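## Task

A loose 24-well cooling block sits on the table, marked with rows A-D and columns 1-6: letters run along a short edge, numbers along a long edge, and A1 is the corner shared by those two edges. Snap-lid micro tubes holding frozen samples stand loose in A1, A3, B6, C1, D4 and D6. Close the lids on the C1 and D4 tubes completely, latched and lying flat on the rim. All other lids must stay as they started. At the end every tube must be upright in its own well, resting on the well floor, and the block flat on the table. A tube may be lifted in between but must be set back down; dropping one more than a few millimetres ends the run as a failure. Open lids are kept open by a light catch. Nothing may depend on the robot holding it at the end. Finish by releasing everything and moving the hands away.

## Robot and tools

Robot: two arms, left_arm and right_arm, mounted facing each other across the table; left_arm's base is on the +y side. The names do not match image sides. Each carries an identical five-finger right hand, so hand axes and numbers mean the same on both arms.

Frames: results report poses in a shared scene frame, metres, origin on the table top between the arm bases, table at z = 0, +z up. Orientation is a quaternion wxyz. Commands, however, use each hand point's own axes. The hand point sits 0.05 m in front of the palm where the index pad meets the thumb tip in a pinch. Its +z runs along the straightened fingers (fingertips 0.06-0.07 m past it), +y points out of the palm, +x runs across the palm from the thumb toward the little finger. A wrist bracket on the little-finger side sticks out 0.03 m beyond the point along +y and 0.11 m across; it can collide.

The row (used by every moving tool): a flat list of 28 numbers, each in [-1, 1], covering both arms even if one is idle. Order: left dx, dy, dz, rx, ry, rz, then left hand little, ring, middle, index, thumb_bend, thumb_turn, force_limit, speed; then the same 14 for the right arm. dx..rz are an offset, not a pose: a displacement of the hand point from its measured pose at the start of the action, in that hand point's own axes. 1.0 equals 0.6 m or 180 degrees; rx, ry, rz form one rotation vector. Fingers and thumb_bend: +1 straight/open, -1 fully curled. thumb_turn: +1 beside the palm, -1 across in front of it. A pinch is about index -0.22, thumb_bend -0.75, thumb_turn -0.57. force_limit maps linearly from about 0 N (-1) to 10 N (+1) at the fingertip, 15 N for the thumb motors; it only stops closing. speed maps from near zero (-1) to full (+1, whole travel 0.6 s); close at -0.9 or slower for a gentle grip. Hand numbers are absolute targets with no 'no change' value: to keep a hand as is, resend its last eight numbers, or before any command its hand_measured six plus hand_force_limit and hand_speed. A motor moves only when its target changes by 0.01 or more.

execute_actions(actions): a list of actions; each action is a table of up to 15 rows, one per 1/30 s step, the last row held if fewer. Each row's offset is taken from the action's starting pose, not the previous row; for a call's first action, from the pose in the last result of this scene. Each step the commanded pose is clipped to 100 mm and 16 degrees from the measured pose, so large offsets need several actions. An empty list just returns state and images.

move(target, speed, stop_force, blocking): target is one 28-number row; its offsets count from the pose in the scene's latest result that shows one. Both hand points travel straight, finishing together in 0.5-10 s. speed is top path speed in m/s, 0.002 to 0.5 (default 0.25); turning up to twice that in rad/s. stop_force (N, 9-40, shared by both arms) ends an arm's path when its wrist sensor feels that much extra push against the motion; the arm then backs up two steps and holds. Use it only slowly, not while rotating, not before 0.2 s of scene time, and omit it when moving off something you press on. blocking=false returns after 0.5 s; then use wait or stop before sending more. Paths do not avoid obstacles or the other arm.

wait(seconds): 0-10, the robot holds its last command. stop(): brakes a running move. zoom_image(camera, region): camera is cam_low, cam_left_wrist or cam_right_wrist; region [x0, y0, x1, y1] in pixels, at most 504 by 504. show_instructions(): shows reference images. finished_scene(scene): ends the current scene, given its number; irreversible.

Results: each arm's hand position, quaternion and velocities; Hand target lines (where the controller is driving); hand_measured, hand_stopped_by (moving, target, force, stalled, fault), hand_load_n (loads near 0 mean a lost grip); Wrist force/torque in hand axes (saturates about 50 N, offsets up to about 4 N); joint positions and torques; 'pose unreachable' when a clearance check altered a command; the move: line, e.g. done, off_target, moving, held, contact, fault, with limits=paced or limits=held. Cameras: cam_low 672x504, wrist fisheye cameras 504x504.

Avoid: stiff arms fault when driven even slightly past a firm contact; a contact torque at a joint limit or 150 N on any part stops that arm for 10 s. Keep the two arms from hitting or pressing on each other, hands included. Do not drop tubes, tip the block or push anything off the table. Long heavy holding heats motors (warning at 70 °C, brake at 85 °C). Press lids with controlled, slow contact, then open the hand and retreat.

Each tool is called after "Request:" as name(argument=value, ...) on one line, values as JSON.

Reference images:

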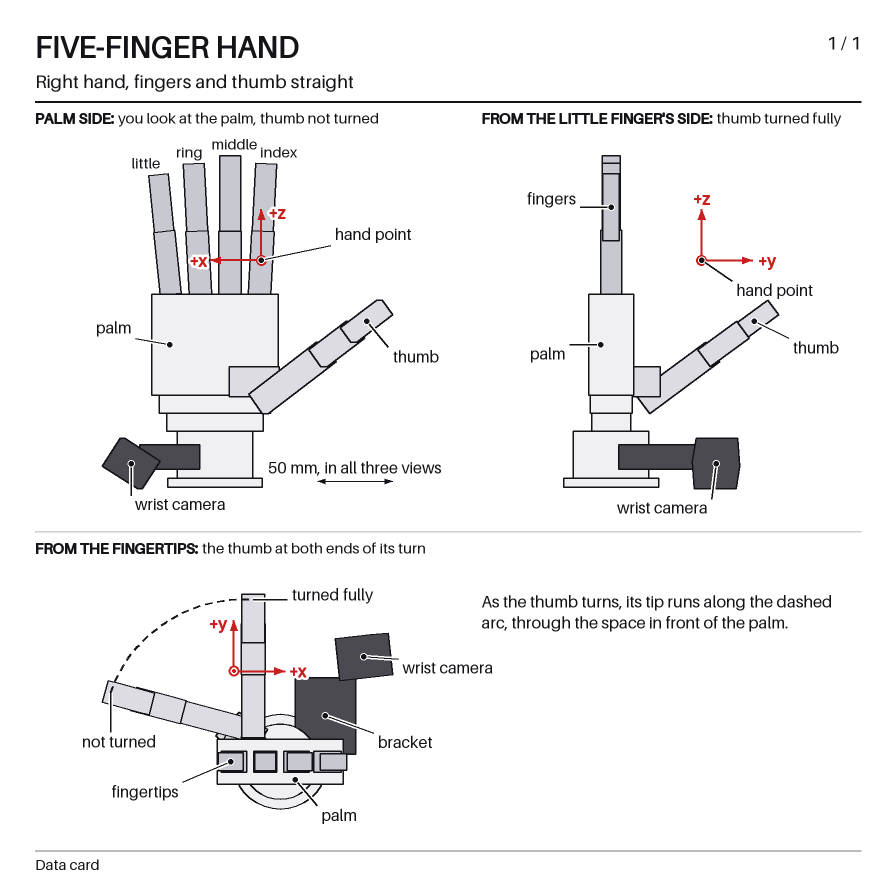

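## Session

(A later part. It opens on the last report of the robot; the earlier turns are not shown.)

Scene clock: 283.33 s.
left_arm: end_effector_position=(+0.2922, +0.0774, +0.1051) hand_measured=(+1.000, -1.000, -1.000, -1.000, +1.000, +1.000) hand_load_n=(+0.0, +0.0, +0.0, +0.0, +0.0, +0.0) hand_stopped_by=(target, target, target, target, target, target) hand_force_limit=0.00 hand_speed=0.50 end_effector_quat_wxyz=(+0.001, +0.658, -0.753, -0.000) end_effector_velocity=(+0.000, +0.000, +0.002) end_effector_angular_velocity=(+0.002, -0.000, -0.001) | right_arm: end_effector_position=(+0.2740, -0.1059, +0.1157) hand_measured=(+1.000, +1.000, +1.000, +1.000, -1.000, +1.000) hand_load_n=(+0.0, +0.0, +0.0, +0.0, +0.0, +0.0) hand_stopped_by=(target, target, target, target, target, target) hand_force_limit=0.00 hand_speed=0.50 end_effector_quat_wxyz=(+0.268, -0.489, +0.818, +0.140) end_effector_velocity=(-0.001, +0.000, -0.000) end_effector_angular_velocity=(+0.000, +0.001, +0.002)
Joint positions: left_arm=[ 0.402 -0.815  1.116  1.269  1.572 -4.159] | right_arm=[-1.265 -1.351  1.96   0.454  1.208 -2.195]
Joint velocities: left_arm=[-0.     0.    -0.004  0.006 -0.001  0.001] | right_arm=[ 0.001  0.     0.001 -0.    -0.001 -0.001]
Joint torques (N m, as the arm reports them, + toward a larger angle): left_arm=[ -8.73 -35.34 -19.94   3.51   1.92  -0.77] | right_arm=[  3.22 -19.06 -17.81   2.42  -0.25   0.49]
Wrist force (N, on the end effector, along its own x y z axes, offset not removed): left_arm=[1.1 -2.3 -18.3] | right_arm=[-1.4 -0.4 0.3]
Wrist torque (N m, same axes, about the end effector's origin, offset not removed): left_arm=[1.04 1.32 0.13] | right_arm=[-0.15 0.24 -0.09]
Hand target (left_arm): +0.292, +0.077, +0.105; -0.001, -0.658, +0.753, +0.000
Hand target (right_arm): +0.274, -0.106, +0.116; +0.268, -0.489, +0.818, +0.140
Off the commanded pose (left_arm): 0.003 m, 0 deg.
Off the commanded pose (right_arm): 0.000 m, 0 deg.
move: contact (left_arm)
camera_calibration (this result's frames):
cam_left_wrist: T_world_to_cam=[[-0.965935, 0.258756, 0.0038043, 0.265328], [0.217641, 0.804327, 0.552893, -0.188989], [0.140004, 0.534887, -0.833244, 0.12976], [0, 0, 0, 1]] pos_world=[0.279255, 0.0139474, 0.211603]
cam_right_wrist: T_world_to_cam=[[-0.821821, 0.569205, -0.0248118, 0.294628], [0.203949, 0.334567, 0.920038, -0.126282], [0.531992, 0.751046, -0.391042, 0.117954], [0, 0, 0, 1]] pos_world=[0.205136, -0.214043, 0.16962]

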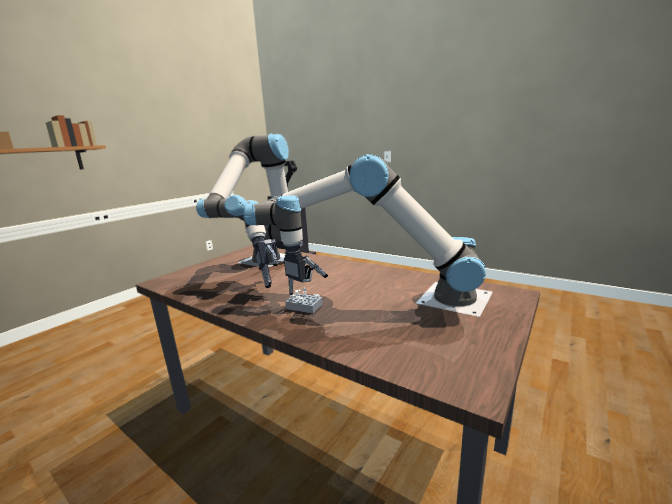

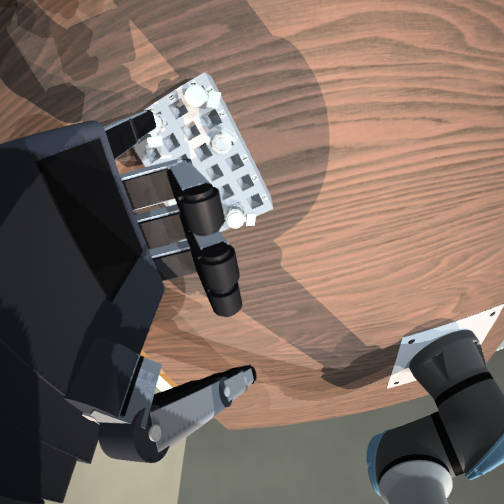

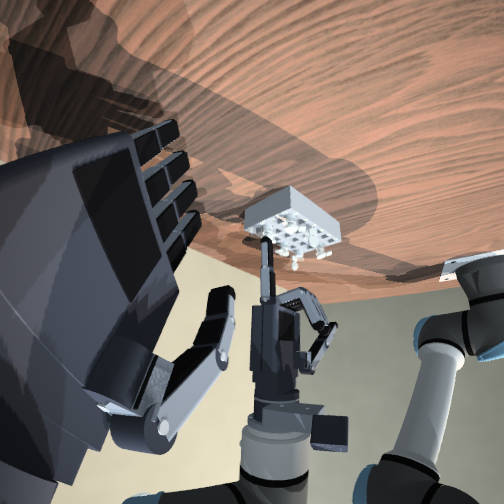

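Request:
move(target=[0,0,0.004,0,0,0, 1,-1,-1,-1,1,1,0,0.5, 0,0,0,0,0,0, 1,1,1,1,-1,1,0,0.5], speed=0.002, stop_force=10)

Scene clock: 290.03 s.
left_arm: end_effector_position=(+0.2923, +0.0774, +0.1046) hand_measured=(+1.000, -1.000, -1.000, -1.000, +1.000, +1.000) hand_load_n=(+0.0, +0.0, +0.0, +0.0, +0.0, +0.0) hand_stopped_by=(target, target, target, target, target, target) hand_force_limit=0.00 hand_speed=0.50 end_effector_quat_wxyz=(+0.001, +0.658, -0.753, -0.000) end_effector_velocity=(-0.000, -0.000, -0.000) end_effector_angular_velocity=(-0.000, +0.000, -0.001) | right_arm: end_effector_position=(+0.2740, -0.1059, +0.1157) hand_measured=(+1.000, +1.000, +1.000, +1.000, -1.000, +1.000) hand_load_n=(+0.0, +0.0, +0.0, +0.0, +0.0, +0.0) hand_stopped_by=(target, target, target, target, target, target) hand_force_limit=0.00 hand_speed=0.50 end_effector_quat_wxyz=(+0.268, -0.489, +0.818, +0.140) end_effector_velocity=(-0.000, +0.000, +0.000) end_effector_angular_velocity=(+0.001, +0.001, -0.000)
Joint positions: left_arm=[ 0.402 -0.814  1.117  1.268  1.572 -4.158] | right_arm=[-1.265 -1.351  1.96   0.454  1.208 -2.195]
Joint velocities: left_arm=[-0.001 -0.     0.001 -0.001  0.    -0.   ] | right_arm=[-0.    -0.     0.     0.    -0.001  0.   ]
Joint torques (N m, as the arm reports them, + toward a larger angle): left_arm=[ 10.9  -34.35 -13.53   2.34   1.77  -0.44] | right_arm=[  3.16 -18.68 -17.49   2.44  -0.24   0.42]
Wrist force (N, on the end effector, along its own x y z axes, offset not removed): left_arm=[1.0 -3.1 -29.8] | right_arm=[-1.0 -1.6 0.7]
Wrist torque (N m, same axes, about the end effector's origin, offset not removed): left_arm=[1.50 2.03 -0.19] | right_arm=[-0.37 0.21 -0.17]
Hand target (left_arm): +0.292, +0.077, +0.105; -0.001, -0.658, +0.753, -0.000
Hand target (right_arm): +0.274, -0.106, +0.116; +0.268, -0.489, +0.818, +0.140
Off the commanded pose (left_arm): 0.002 m, 0 deg.
Off the commanded pose (right_arm): 0.000 m, 0 deg.
move: contact (left_arm)
camera_calibration (this result's frames):
cam_left_wrist: T_world_to_cam=[[-0.965936, 0.258756, 0.00368719, 0.265412], [0.217599, 0.804421, 0.552773, -0.188667], [0.140067, 0.534745, -0.833324, 0.129295], [0, 0, 0, 1]] pos_world=[0.279315, 0.0139508, 0.211055]
cam_right_wrist: T_world_to_cam=[[-0.821821, 0.569205, -0.0248117, 0.294628], [0.203949, 0.334566, 0.920038, -0.126282], [0.531992, 0.751046, -0.391042, 0.117954], [0, 0, 0, 1]] pos_world=[0.205136, -0.214043, 0.16962]

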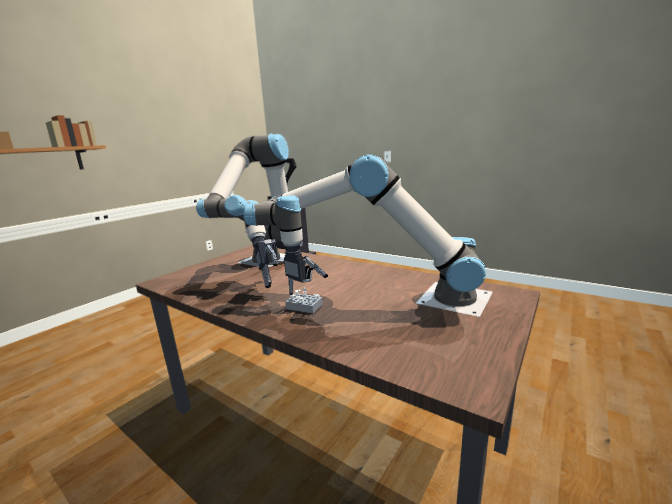

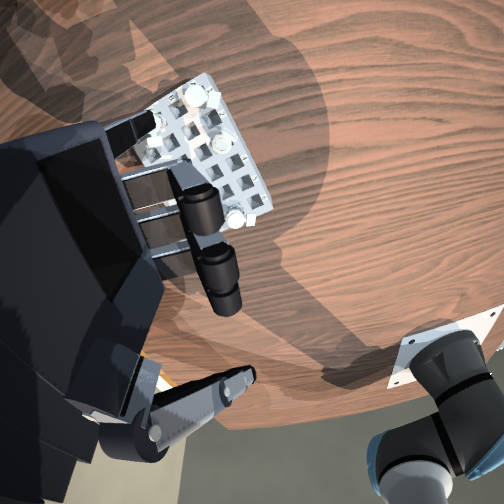

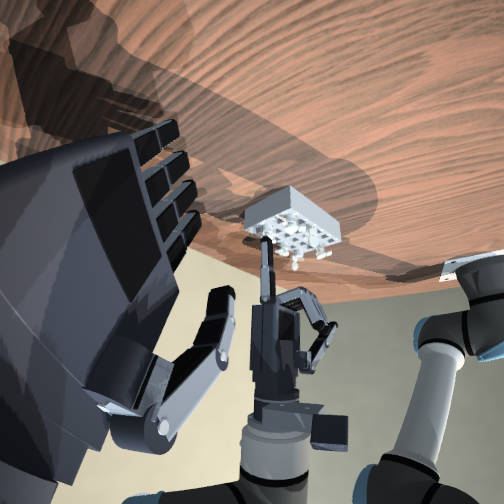

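Request:
move(target=[0,0,-0.05,0,0,0, 1,-1,-1,-1,1,1,0,0.5, 0,0,0,0,0,0, 1,1,1,1,-1,1,0,0.5], speed=0.08)

Request:
zoom_image(camera="cam_right_wrist", region=[250, 215, 310, 265])

Request:
zoom_image(camera="cam_left_wrist", region=[130, 60, 280, 230])

Request:
zoom_image(camera="cam_low", region=[276, 276, 332, 318])

Scene clock: 294.47 s.
left_arm: end_effector_position=(+0.2923, +0.0774, +0.1343) hand_measured=(+1.000, -1.000, -1.000, -1.000, +1.000, +1.000) hand_load_n=(+0.0, +0.0, +0.0, +0.0, +0.0, +0.0) hand_stopped_by=(target, target, target, target, target, target) hand_force_limit=0.00 hand_speed=0.50 end_effector_quat_wxyz=(+0.001, +0.658, -0.753, -0.000) end_effector_velocity=(+0.000, +0.001, +0.003) end_effector_angular_velocity=(+0.002, -0.001, +0.000) | right_arm: end_effector_position=(+0.2740, -0.1059, +0.1157) hand_measured=(+1.000, +1.000, +1.000, +1.000, -1.000, +1.000) hand_load_n=(+0.0, +0.0, +0.0, +0.0, +0.0, +0.0) hand_stopped_by=(target, target, target, target, target, target) hand_force_limit=0.00 hand_speed=0.50 end_effector_quat_wxyz=(+0.268, -0.489, +0.818, +0.140) end_effector_velocity=(-0.000, +0.000, +0.001) end_effector_angular_velocity=(+0.001, -0.000, +0.001)
Joint positions: left_arm=[ 0.403 -0.835  1.075  1.331  1.572 -4.158] | right_arm=[-1.265 -1.351  1.96   0.454  1.208 -2.195]
Joint velocities: left_arm=[ 0.    -0.001 -0.004  0.007 -0.002  0.   ] | right_arm=[ 0.001 -0.001 -0.     0.    -0.001  0.001]
Joint torques (N m, as the arm reports them, + toward a larger angle): left_arm=[ 15.5  -58.37 -27.49   4.59   1.02   1.26] | right_arm=[  3.28 -19.12 -17.48   2.5   -0.16   0.42]
Wrist force (N, on the end effector, along its own x y z axes, offset not removed): left_arm=[-1.3 -0.9 0.6] | right_arm=[-0.7 -0.6 -0.5]
Wrist torque (N m, same axes, about the end effector's origin, offset not removed): left_arm=[-0.21 0.30 0.04] | right_arm=[-0.15 0.18 -0.07]
Hand target (left_arm): +0.292, +0.077, +0.135; -0.001, -0.658, +0.753, +0.000
Hand target (right_arm): +0.274, -0.106, +0.116; +0.268, -0.489, +0.818, +0.140
Off the commanded pose (left_arm): 0.000 m, 0 deg.
Off the commanded pose (right_arm): 0.000 m, 0 deg.
move: done
camera_calibration (this result's frames):
cam_left_wrist: T_world_to_cam=[[-0.965936, 0.258755, 0.00367105, 0.265324], [0.217593, 0.804434, 0.552756, -0.205137], [0.140076, 0.534726, -0.833335, 0.154019], [0, 0, 0, 1]] pos_world=[0.279348, 0.0140075, 0.240766]
cam_right_wrist: T_world_to_cam=[[-0.821821, 0.569205, -0.0248122, 0.294628], [0.203948, 0.334567, 0.920038, -0.126282], [0.531992, 0.751046, -0.391042, 0.117954], [0, 0, 0, 1]] pos_world=[0.205136, -0.214043, 0.16962]

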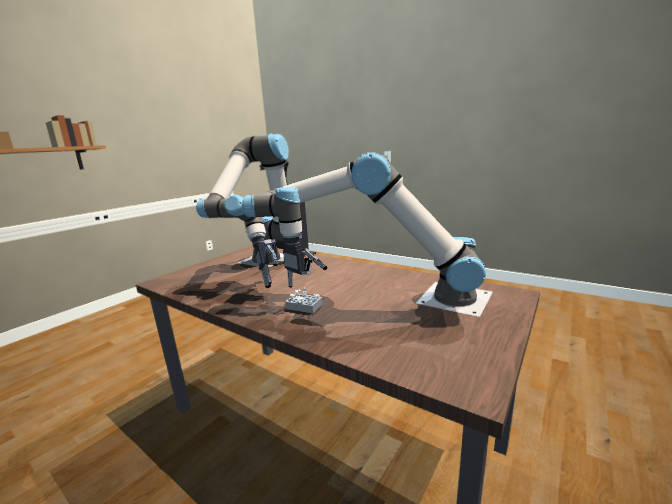

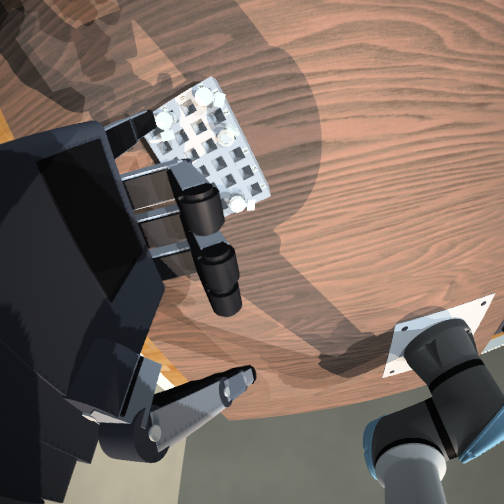

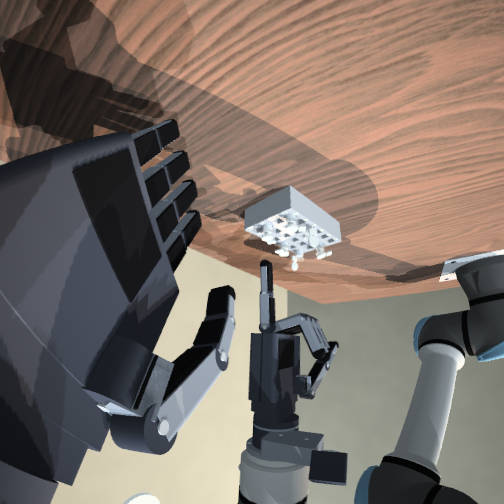

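Region (250, 215, 310, 265) of cam_right_wrist's 504x504 image, scaled by 8.400, with more detail than that image has.

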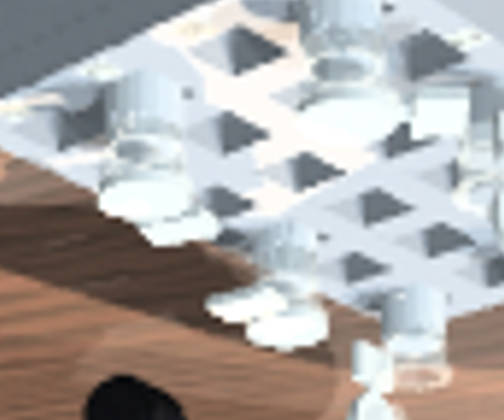

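Region (130, 60, 280, 230) of cam_left_wrist's 504x504 image, scaled by 2.965, with more detail than that image has; it fills the left 445 columns of this view, and the rest is white.

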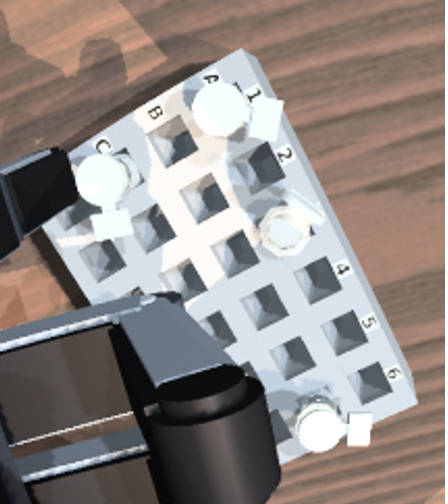

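Region (276, 276, 332, 318) of cam_low's 672x504 image, scaled by 9.000, with more detail than that image has; it fills the top 378 rows of this view, and the rest is white.

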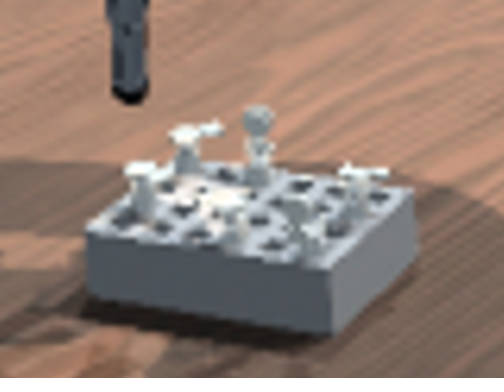

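Request:
move(target=[-0.274,0.0875,-0.2,0,0,0, 1,-1,-1,-1,1,1,0,0.5, 0,0,-0.2,0,0,0, 1,1,1,1,-1,1,0,0.5], speed=0.3)

Request:
zoom_image(camera="cam_low", region=[276, 276, 332, 318])

Scene clock: 302.00 s.
left_arm: end_effector_position=(+0.2624, +0.2473, +0.2541) hand_measured=(+1.000, -1.000, -1.000, -1.000, +1.000, +1.000) hand_load_n=(+0.0, +0.0, +0.0, +0.0, +0.0, +0.0) hand_stopped_by=(target, target, target, target, target, target) hand_force_limit=0.00 hand_speed=0.50 end_effector_quat_wxyz=(+0.000, +0.658, -0.753, -0.000) end_effector_velocity=(-0.000, +0.002, +0.002) end_effector_angular_velocity=(-0.000, -0.000, -0.000) | right_arm: end_effector_position=(+0.2380, -0.1648, +0.2135) hand_measured=(+1.000, +1.000, +1.000, +1.000, -1.000, +1.000) hand_load_n=(+0.0, +0.0, +0.0, +0.0, +0.0, +0.0) hand_stopped_by=(target, target, target, target, target, target) hand_force_limit=0.00 hand_speed=0.50 end_effector_quat_wxyz=(+0.268, -0.489, +0.819, +0.140) end_effector_velocity=(-0.000, -0.001, +0.001) end_effector_angular_velocity=(-0.000, +0.001, -0.000)
Joint positions: left_arm=[ 0.506 -1.265  1.428  1.408  1.572 -4.055] | right_arm=[-1.426 -1.62   1.99   0.755  1.134 -2.35 ]
Joint velocities: left_arm=[ 0.001 -0.004  0.001  0.003 -0.     0.002] | right_arm=[-0.004 -0.003  0.001  0.005 -0.001 -0.003]
Joint torques (N m, as the arm reports them, + toward a larger angle): left_arm=[ 16.37 -41.41 -11.68   4.35  -1.97   1.33] | right_arm=[ -8.92 -22.99 -11.46   3.2   -2.19  -1.68]
Wrist force (N, on the end effector, along its own x y z axes, offset not removed): left_arm=[0.9 -0.4 1.5] | right_arm=[-0.8 -1.4 0.3]
Wrist torque (N m, same axes, about the end effector's origin, offset not removed): left_arm=[-0.22 -0.18 0.14] | right_arm=[-0.33 0.19 -0.16]
Hand target (left_arm): +0.262, +0.247, +0.254; -0.000, -0.658, +0.753, +0.000
Hand target (right_arm): +0.238, -0.165, +0.214; +0.268, -0.489, +0.818, +0.140
Off the commanded pose (left_arm): 0.000 m, 0 deg.
Off the commanded pose (right_arm): 0.000 m, 0 deg.
move: done
camera_calibration (this result's frames):
cam_left_wrist: T_world_to_cam=[[-0.965937, 0.258753, 0.00361074, 0.192063], [0.217521, 0.804299, 0.55298, -0.401519], [0.140181, 0.534929, -0.833187, 0.167107], [0, 0, 0, 1]] pos_world=[0.249434, 0.183855, 0.36057]
cam_right_wrist: T_world_to_cam=[[-0.821835, 0.569196, -0.0245438, 0.300911], [0.204127, 0.334403, 0.920058, -0.189325], [0.531901, 0.751126, -0.391012, 0.21963], [0, 0, 0, 1]] pos_world=[0.169124, -0.272936, 0.267454]

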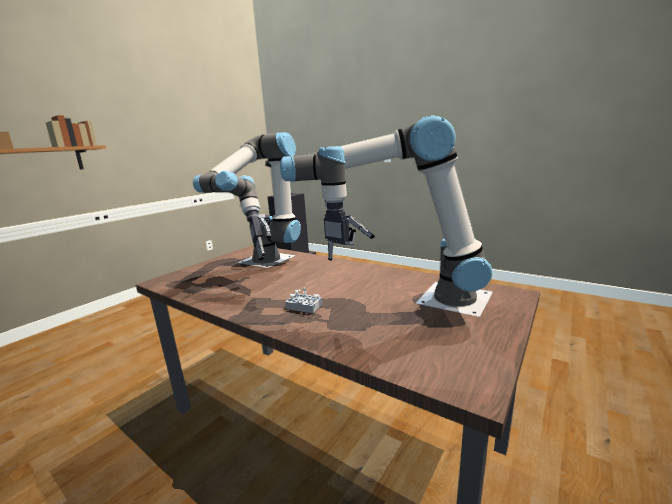

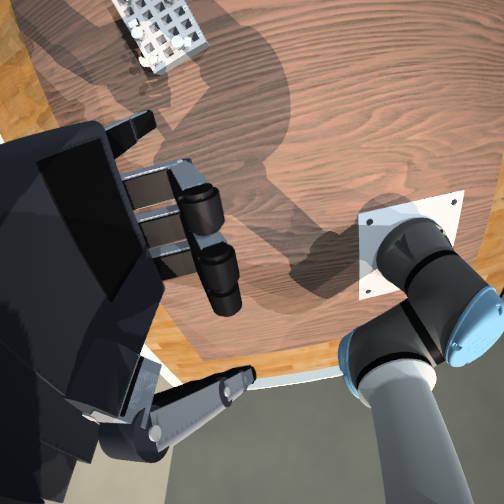

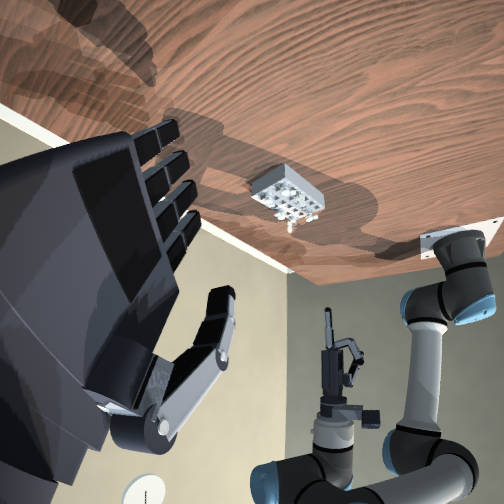

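Region (276, 276, 332, 318) of cam_low's 672x504 image, scaled by 9.000, with more detail than that image has; it fills the top 378 rows of this view, and the rest is white.

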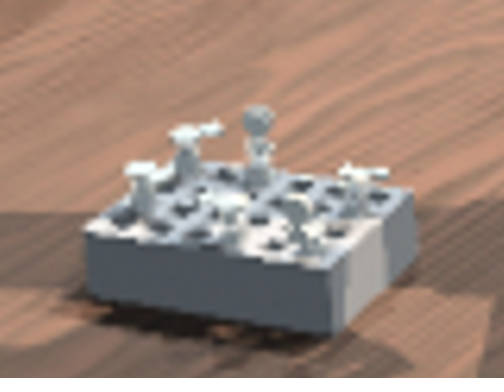

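Request:
zoom_image(camera="cam_right_wrist", region=[245, 160, 335, 240])

Request:
zoom_image(camera="cam_left_wrist", region=[105, 0, 215, 80])

Region (245, 160, 335, 240) of cam_right_wrist's 504x504 image, scaled by 5.600, with more detail than that image has.

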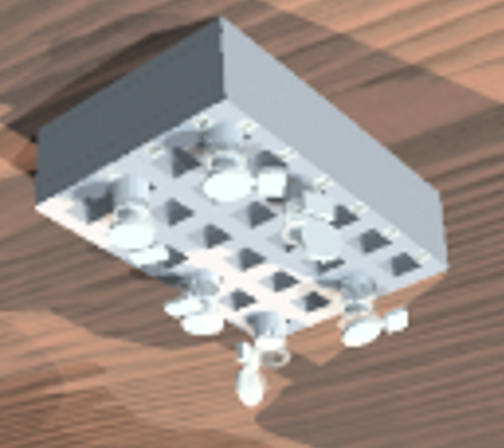

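Region (105, 0, 215, 80) of cam_left_wrist's 504x504 image, scaled by 4.582, with more detail than that image has; it fills the top 367 rows of this view, and the rest is white.

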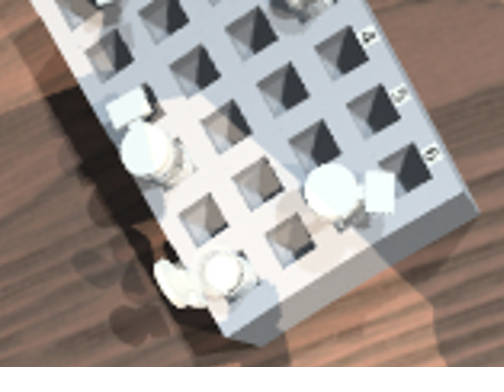

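Request:
finished_scene(scene=1)

The scene is finished: the task was done.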